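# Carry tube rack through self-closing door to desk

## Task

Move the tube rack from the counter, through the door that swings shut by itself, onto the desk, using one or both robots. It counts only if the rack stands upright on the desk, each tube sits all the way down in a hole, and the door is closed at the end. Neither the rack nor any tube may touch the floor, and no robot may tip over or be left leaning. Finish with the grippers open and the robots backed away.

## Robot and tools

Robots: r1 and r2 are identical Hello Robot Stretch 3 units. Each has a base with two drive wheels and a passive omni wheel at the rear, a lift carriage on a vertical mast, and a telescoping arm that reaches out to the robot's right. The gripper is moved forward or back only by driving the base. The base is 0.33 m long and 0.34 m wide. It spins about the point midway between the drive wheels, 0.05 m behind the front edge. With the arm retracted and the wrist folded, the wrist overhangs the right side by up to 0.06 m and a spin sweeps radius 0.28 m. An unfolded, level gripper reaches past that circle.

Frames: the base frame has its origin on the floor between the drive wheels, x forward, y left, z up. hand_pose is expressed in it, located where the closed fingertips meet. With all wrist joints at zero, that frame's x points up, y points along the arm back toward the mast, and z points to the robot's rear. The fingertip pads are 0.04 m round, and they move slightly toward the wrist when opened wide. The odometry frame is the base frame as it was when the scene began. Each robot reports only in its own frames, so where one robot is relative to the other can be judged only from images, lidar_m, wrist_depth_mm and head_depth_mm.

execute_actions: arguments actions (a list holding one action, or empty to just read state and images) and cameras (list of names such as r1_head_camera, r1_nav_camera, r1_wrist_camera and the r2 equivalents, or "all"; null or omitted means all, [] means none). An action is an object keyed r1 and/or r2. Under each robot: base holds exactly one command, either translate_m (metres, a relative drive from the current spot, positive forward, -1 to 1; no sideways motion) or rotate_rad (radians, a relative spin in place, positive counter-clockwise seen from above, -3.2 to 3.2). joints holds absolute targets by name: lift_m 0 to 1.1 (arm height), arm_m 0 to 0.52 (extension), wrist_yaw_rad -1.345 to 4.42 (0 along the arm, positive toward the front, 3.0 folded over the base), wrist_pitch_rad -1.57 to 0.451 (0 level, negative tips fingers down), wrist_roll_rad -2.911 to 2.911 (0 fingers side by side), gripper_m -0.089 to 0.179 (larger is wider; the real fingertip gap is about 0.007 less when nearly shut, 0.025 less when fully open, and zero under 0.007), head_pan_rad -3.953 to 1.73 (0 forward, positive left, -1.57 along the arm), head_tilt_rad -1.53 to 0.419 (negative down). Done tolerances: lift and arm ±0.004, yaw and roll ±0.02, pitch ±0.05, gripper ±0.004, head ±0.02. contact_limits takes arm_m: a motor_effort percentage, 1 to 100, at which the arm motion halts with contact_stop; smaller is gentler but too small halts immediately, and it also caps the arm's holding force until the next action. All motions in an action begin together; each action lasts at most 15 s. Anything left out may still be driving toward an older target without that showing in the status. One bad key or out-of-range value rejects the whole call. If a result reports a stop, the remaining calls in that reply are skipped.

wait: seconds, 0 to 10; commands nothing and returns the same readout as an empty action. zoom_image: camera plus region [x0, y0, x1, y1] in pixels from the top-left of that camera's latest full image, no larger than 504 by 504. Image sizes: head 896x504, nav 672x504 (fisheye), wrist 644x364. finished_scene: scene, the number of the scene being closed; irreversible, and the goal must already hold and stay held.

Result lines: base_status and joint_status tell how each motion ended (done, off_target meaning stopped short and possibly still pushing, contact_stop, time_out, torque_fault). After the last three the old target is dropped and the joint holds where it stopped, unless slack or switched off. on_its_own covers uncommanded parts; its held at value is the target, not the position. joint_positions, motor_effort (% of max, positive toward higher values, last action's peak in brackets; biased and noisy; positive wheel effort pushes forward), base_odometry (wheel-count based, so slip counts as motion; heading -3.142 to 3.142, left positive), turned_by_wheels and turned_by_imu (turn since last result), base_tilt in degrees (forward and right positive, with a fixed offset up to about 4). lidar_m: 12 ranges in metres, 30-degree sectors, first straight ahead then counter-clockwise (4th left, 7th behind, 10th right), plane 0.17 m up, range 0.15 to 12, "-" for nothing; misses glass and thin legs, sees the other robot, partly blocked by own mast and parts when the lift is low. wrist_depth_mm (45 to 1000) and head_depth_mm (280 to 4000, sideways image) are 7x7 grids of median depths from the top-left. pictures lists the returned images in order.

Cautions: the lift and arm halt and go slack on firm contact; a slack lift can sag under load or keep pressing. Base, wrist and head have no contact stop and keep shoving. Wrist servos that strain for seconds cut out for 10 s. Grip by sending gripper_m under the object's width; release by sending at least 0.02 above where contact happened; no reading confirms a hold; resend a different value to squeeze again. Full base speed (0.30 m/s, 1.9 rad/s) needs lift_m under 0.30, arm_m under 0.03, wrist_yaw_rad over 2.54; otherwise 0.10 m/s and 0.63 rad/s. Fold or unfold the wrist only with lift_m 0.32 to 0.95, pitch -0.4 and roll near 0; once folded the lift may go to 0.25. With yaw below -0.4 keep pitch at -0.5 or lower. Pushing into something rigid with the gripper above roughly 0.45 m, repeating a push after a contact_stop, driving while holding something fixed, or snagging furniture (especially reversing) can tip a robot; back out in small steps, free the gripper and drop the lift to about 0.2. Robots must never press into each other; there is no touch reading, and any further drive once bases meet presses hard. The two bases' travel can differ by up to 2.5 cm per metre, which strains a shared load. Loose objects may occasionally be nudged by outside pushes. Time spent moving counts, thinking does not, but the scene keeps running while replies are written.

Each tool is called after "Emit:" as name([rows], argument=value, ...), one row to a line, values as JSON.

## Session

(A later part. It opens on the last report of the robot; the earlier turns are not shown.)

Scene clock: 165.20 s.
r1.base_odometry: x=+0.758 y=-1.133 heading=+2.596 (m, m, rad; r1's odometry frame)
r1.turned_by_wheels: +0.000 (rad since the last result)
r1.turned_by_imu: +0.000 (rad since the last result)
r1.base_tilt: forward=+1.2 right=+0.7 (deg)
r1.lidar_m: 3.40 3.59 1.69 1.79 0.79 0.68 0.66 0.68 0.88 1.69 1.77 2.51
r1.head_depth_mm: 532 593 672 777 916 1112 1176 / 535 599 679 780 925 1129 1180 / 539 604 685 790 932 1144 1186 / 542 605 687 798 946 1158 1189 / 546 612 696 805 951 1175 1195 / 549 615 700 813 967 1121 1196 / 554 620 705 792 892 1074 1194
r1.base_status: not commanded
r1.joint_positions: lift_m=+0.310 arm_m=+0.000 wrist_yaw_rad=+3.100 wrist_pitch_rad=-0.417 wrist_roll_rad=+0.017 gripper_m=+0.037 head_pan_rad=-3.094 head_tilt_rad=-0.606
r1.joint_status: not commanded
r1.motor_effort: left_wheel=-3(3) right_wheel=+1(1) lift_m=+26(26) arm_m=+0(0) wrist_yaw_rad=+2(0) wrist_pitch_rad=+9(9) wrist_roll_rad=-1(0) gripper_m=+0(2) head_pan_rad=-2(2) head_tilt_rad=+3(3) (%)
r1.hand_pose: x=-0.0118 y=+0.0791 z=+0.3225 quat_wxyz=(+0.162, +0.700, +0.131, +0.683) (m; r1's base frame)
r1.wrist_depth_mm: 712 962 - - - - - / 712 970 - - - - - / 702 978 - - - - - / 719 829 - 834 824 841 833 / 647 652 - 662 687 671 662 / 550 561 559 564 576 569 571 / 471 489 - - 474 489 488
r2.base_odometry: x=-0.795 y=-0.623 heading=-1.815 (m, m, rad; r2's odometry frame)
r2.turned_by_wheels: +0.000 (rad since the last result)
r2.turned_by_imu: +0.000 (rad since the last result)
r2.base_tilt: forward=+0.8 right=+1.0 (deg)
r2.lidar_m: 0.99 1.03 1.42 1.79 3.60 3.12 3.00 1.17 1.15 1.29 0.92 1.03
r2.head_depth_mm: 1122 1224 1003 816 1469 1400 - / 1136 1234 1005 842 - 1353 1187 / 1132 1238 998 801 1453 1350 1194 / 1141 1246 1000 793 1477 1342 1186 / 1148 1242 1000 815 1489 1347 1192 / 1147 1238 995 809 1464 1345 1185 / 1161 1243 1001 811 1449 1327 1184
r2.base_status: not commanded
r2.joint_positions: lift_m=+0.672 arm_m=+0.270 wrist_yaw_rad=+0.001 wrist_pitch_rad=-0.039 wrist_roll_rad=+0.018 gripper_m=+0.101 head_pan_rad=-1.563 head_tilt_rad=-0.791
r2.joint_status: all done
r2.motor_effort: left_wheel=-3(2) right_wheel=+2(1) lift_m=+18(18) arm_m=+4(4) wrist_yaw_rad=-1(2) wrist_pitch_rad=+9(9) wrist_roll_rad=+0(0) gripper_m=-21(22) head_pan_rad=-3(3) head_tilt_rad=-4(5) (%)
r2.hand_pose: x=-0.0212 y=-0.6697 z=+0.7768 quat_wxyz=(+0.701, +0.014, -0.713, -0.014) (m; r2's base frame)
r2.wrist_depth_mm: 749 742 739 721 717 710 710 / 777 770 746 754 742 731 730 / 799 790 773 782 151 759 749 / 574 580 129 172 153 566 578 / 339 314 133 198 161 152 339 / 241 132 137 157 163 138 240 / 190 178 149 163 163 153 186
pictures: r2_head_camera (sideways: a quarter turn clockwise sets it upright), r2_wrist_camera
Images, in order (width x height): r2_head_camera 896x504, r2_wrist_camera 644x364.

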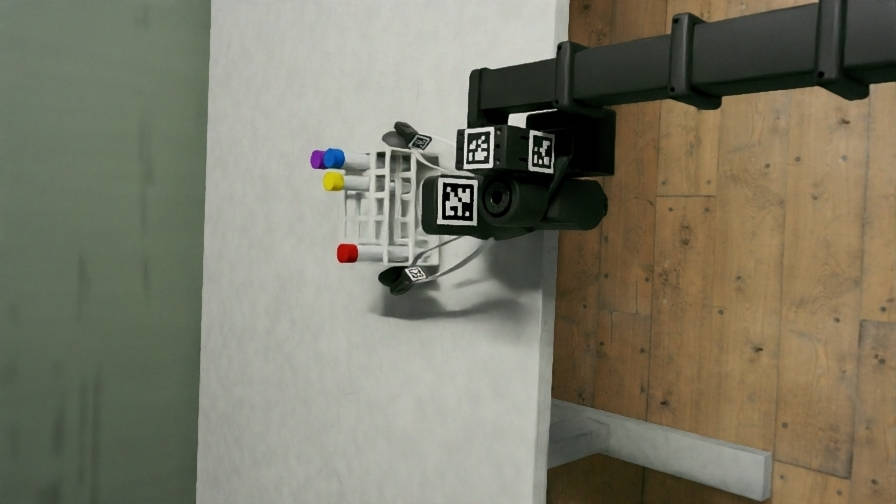

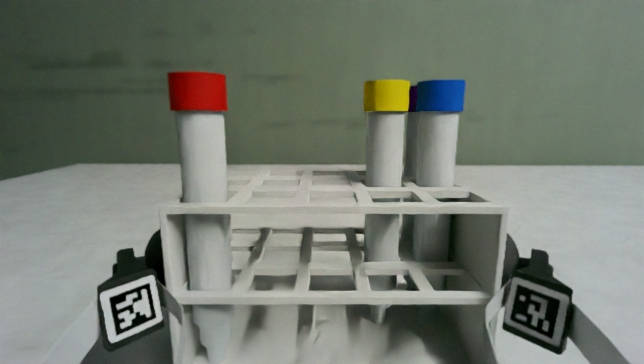

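Emit:
execute_actions([
  {"r2":{"joints":{"lift_m":0.660}}},
], cameras=[])

Emit:
execute_actions([
  {"r2":{"joints":{"gripper_m":0.179}}},
], cameras=["r2_wrist_camera"])

Emit:
execute_actions([
  {"r2":{"joints":{"arm_m":0.0}}},
], cameras=["r2_wrist_camera","r2_head_camera","r1_nav_camera"])

Scene clock: 166.43 s.
r1.base_odometry: x=+0.758 y=-1.133 heading=+2.596 (m, m, rad; r1's odometry frame)
r1.turned_by_wheels: +0.000 (rad since the last result)
r1.turned_by_imu: +0.000 (rad since the last result)
r1.base_tilt: forward=+1.3 right=+0.7 (deg)
r1.lidar_m: 3.39 3.58 1.69 1.79 0.79 0.68 0.66 0.68 0.88 1.68 1.77 2.51
r1.head_depth_mm: 531 594 672 776 915 1120 1177 / 534 598 679 782 921 1126 1176 / 539 601 683 792 932 1145 1186 / 543 606 689 797 946 1160 1181 / 545 611 693 802 959 1176 1189 / 549 616 703 812 969 1117 1191 / 553 619 704 787 887 1077 1196
r1.base_status: not commanded
r1.joint_positions: lift_m=+0.310 arm_m=+0.000 wrist_yaw_rad=+3.100 wrist_pitch_rad=-0.417 wrist_roll_rad=+0.017 gripper_m=+0.037 head_pan_rad=-3.094 head_tilt_rad=-0.606
r1.joint_status: not commanded
r1.motor_effort: left_wheel=-3(3) right_wheel=+1(1) lift_m=+26(26) arm_m=+0(0) wrist_yaw_rad=+0(0) wrist_pitch_rad=+9(9) wrist_roll_rad=+0(1) gripper_m=+0(0) head_pan_rad=-2(2) head_tilt_rad=+3(3) (%)
r1.hand_pose: x=-0.0118 y=+0.0791 z=+0.3225 quat_wxyz=(+0.162, +0.700, +0.131, +0.683) (m; r1's base frame)
r1.wrist_depth_mm: 721 948 - - - - - / 699 950 - - - - - / 726 973 - - - - - / 707 803 - 840 822 829 877 / 662 651 - 667 682 665 687 / 541 556 550 556 574 562 581 / 474 495 - - 474 491 490
r2.base_odometry: x=-0.795 y=-0.623 heading=-1.815 (m, m, rad; r2's odometry frame)
r2.turned_by_wheels: +0.000 (rad since the last result)
r2.turned_by_imu: +0.000 (rad since the last result)
r2.base_tilt: forward=+0.9 right=+1.0 (deg)
r2.lidar_m: 0.99 1.03 1.42 1.79 3.61 3.11 3.01 1.17 1.15 1.29 0.92 1.03
r2.head_depth_mm: 1121 1219 1002 820 738 1387 - / 1124 1232 1001 840 - 1349 1189 / 1132 1244 1003 818 - 1349 1189 / 1135 1251 1001 801 1497 1353 1182 / 1151 1243 998 818 1482 1348 1180 / 1149 1243 999 812 1464 1347 1182 / 1164 1235 1001 810 1444 1329 1184
r2.base_status: not commanded
r2.joint_positions: lift_m=+0.660 arm_m=+0.270 wrist_yaw_rad=+0.001 wrist_pitch_rad=-0.039 wrist_roll_rad=+0.018 gripper_m=+0.101 head_pan_rad=-1.563 head_tilt_rad=-0.791
r2.joint_status: all done
r2.motor_effort: left_wheel=-2(3) right_wheel=+2(2) lift_m=+17(17) arm_m=+4(4) wrist_yaw_rad=-2(1) wrist_pitch_rad=+8(9) wrist_roll_rad=+0(0) gripper_m=-21(20) head_pan_rad=-3(3) head_tilt_rad=-4(4) (%)
r2.hand_pose: x=-0.0212 y=-0.6697 z=+0.7648 quat_wxyz=(+0.701, +0.014, -0.713, -0.014) (m; r2's base frame)
r2.wrist_depth_mm: 743 741 747 722 718 711 716 / 774 756 744 752 733 733 730 / 793 782 773 773 151 749 763 / 519 522 128 172 153 518 517 / 308 283 133 195 161 152 307 / 216 132 137 155 163 138 218 / 176 160 149 162 162 152 169
pictures: none
No camera images: the call's "cameras" was empty. Leave "cameras" out to get every camera's image.

Scene clock: 167.70 s.
r1.base_odometry: x=+0.758 y=-1.133 heading=+2.596 (m, m, rad; r1's odometry frame)
r1.turned_by_wheels: +0.000 (rad since the last result)
r1.turned_by_imu: +0.000 (rad since the last result)
r1.base_tilt: forward=+1.2 right=+0.8 (deg)
r1.lidar_m: 3.39 3.58 1.69 1.79 0.79 0.68 0.66 0.68 0.88 1.69 1.77 2.50
r1.head_depth_mm: 531 593 672 772 915 1113 1176 / 535 600 678 781 922 1128 1182 / 539 605 683 792 931 1145 1183 / 542 606 689 796 942 1159 1180 / 545 609 695 807 950 1177 1187 / 549 616 700 813 970 1116 1195 / 550 620 706 792 886 1077 1200
r1.base_status: not commanded
r1.joint_positions: lift_m=+0.310 arm_m=+0.000 wrist_yaw_rad=+3.100 wrist_pitch_rad=-0.417 wrist_roll_rad=+0.017 gripper_m=+0.037 head_pan_rad=-3.094 head_tilt_rad=-0.606
r1.joint_status: not commanded
r1.motor_effort: left_wheel=-3(3) right_wheel=+2(1) lift_m=+26(26) arm_m=+0(1) wrist_yaw_rad=-1(1) wrist_pitch_rad=+9(9) wrist_roll_rad=-1(0) gripper_m=+1(0) head_pan_rad=-2(2) head_tilt_rad=+3(3) (%)
r1.hand_pose: x=-0.0118 y=+0.0791 z=+0.3225 quat_wxyz=(+0.162, +0.700, +0.131, +0.683) (m; r1's base frame)
r1.wrist_depth_mm: 722 959 - - - - - / 699 981 - - - - - / 731 961 - - - - - / 701 831 - 829 843 840 889 / 655 655 - 678 675 700 692 / 545 560 555 549 578 569 575 / 470 499 - - 466 489 484
r2.base_odometry: x=-0.795 y=-0.623 heading=-1.815 (m, m, rad; r2's odometry frame)
r2.turned_by_wheels: +0.000 (rad since the last result)
r2.turned_by_imu: +0.000 (rad since the last result)
r2.base_tilt: forward=+0.8 right=+1.0 (deg)
r2.lidar_m: 0.99 1.03 1.42 1.79 3.59 3.11 3.01 1.17 1.15 1.29 0.92 1.03
r2.head_depth_mm: 1123 1225 1002 819 738 1390 - / 1128 1231 1002 828 - 1351 1187 / 1136 1245 1001 815 - 1356 1190 / 1140 1238 1000 811 1489 1346 1185 / 1146 1244 1000 815 1489 1347 1190 / 1152 1241 996 812 1462 1348 1186 / 1158 1247 998 811 1463 1325 1178
r2.base_status: not commanded
r2.joint_positions: lift_m=+0.660 arm_m=+0.270 wrist_yaw_rad=+0.001 wrist_pitch_rad=-0.035 wrist_roll_rad=+0.018 gripper_m=+0.179 head_pan_rad=-1.563 head_tilt_rad=-0.791
r2.joint_status: all done
r2.motor_effort: left_wheel=-2(2) right_wheel=+2(2) lift_m=+17(17) arm_m=+4(4) wrist_yaw_rad=-1(1) wrist_pitch_rad=+7(9) wrist_roll_rad=+0(0) gripper_m=+0(90) head_pan_rad=-4(4) head_tilt_rad=-3(3) (%)
r2.hand_pose: x=-0.0212 y=-0.6699 z=+0.7660 quat_wxyz=(+0.701, +0.013, -0.713, -0.012) (m; r2's base frame)
r2.wrist_depth_mm: 760 739 721 715 717 723 702 / 767 767 747 746 735 729 726 / 792 781 762 773 149 753 751 / 540 542 151 201 154 531 540 / 312 288 131 200 160 139 310 / 221 197 133 150 152 149 227 / - 162 152 165 165 155 -
pictures: r2_wrist_camera
Images, in order (width x height): r2_wrist_camera 644x364.

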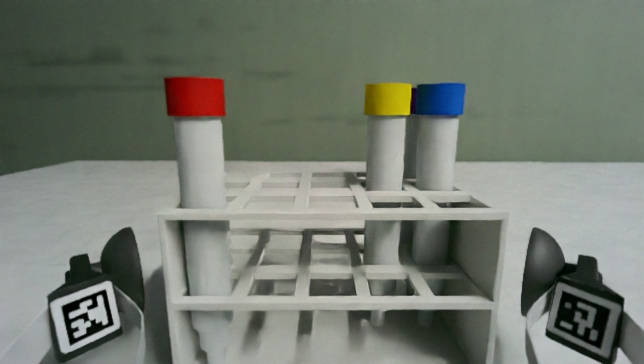

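Scene clock: 170.90 s.
r1.base_odometry: x=+0.758 y=-1.133 heading=+2.596 (m, m, rad; r1's odometry frame)
r1.turned_by_wheels: +0.000 (rad since the last result)
r1.turned_by_imu: +0.000 (rad since the last result)
r1.base_tilt: forward=+1.2 right=+0.7 (deg)
r1.lidar_m: 3.40 3.61 1.69 1.79 0.79 0.68 0.66 0.68 0.88 1.69 1.77 2.51
r1.head_depth_mm: 533 594 670 776 912 1112 1174 / 534 600 677 779 922 1131 1179 / 539 603 683 788 932 1152 1179 / 543 606 687 795 947 1157 1183 / 545 610 696 806 957 1182 1192 / 548 616 701 812 967 1119 1190 / 551 620 705 790 885 1079 1196
r1.base_status: not commanded
r1.joint_positions: lift_m=+0.310 arm_m=+0.000 wrist_yaw_rad=+3.100 wrist_pitch_rad=-0.417 wrist_roll_rad=+0.017 gripper_m=+0.037 head_pan_rad=-3.094 head_tilt_rad=-0.606
r1.joint_status: not commanded
r1.motor_effort: left_wheel=-3(3) right_wheel=+2(2) lift_m=+26(26) arm_m=+0(0) wrist_yaw_rad=+1(0) wrist_pitch_rad=+9(9) wrist_roll_rad=-1(1) gripper_m=+1(1) head_pan_rad=-3(1) head_tilt_rad=+3(3) (%)
r1.hand_pose: x=-0.0118 y=+0.0791 z=+0.3225 quat_wxyz=(+0.162, +0.700, +0.131, +0.683) (m; r1's base frame)
r1.wrist_depth_mm: 717 968 - - - - - / 727 994 - - - - - / 734 977 - - - - - / 709 821 - 809 850 861 871 / 637 667 - 671 682 691 690 / 547 553 550 566 579 561 566 / 474 484 - - 478 490 494
r2.base_odometry: x=-0.795 y=-0.623 heading=-1.815 (m, m, rad; r2's odometry frame)
r2.turned_by_wheels: +0.000 (rad since the last result)
r2.turned_by_imu: +0.000 (rad since the last result)
r2.base_tilt: forward=+0.8 right=+1.0 (deg)
r2.lidar_m: 1.00 1.03 1.42 1.79 3.58 3.13 3.00 1.17 1.15 1.28 0.92 1.03
r2.head_depth_mm: 1123 1226 1004 817 1463 1350 1212 / 1125 1228 1005 818 1098 1356 1219 / 1143 1236 1004 797 1461 1387 - / 1147 1242 996 807 1485 1378 1168 / 1146 1246 997 814 1492 1344 1186 / 1154 1237 998 814 1467 1347 1191 / 1157 1241 997 811 1453 1322 1185
r2.base_status: not commanded
r2.joint_positions: lift_m=+0.660 arm_m=+0.001 wrist_yaw_rad=+0.001 wrist_pitch_rad=-0.033 wrist_roll_rad=+0.018 gripper_m=+0.179 head_pan_rad=-1.563 head_tilt_rad=-0.791
r2.joint_status: all done
r2.motor_effort: left_wheel=-3(2) right_wheel=+1(2) lift_m=+17(17) arm_m=-3(3) wrist_yaw_rad=-2(1) wrist_pitch_rad=+7(7) wrist_roll_rad=+0(0) gripper_m=-1(1) head_pan_rad=-3(3) head_tilt_rad=-4(4) (%)
r2.hand_pose: x=-0.0212 y=-0.4014 z=+0.7663 quat_wxyz=(+0.701, +0.012, -0.713, -0.012) (m; r2's base frame)
r2.wrist_depth_mm: 993 988 993 958 972 974 960 / - - - - 994 999 994 / - - - 441 - - - / 548 554 551 416 550 546 548 / 317 316 316 318 317 317 315 / - - 268 265 264 262 257 / - - - - - - -
pictures: r1_nav_camera (sideways: a quarter turn counterclockwise sets it upright), r2_head_camera (sideways: a quarter turn clockwise sets it upright), r2_wrist_camera
Images, in order (width x height): r1_nav_camera 672x504, r2_head_camera 896x504, r2_wrist_camera 644x364.

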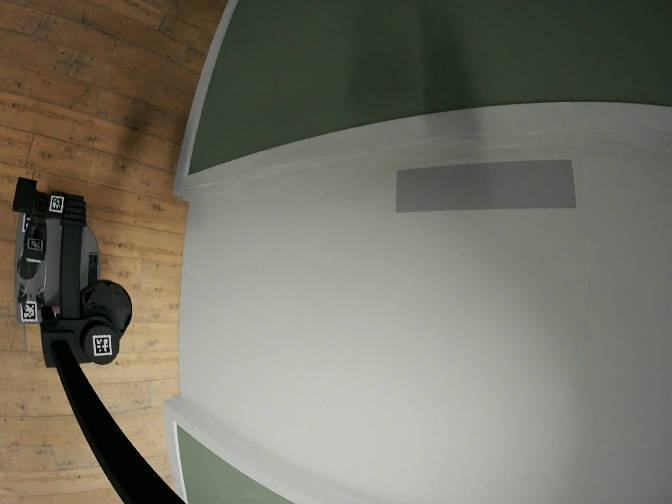

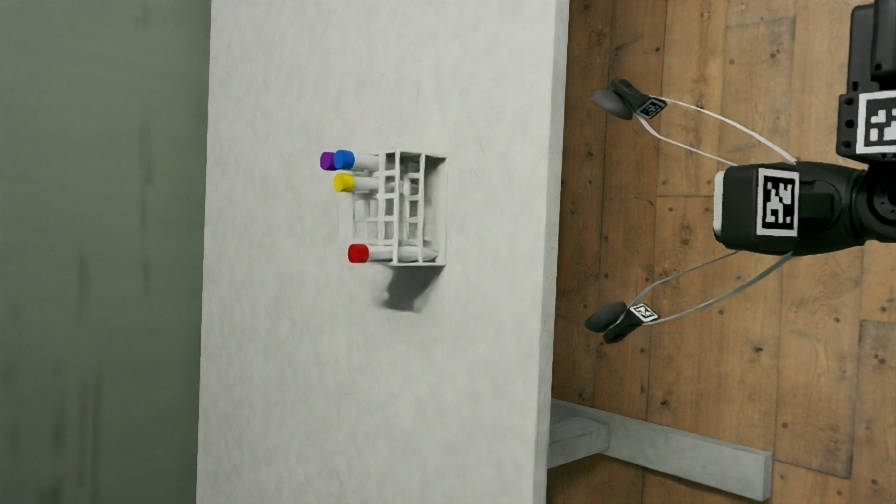

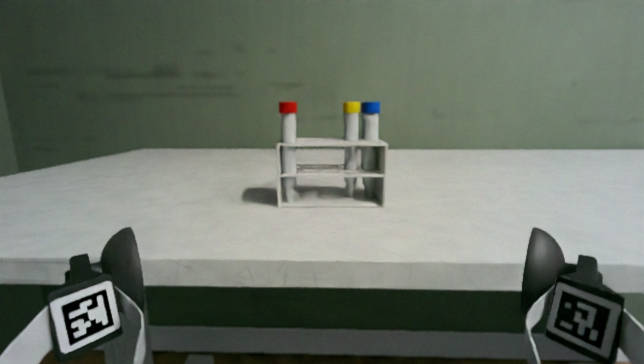

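Emit:
finished_scene(scene=2)

The scene is finished: the task was done.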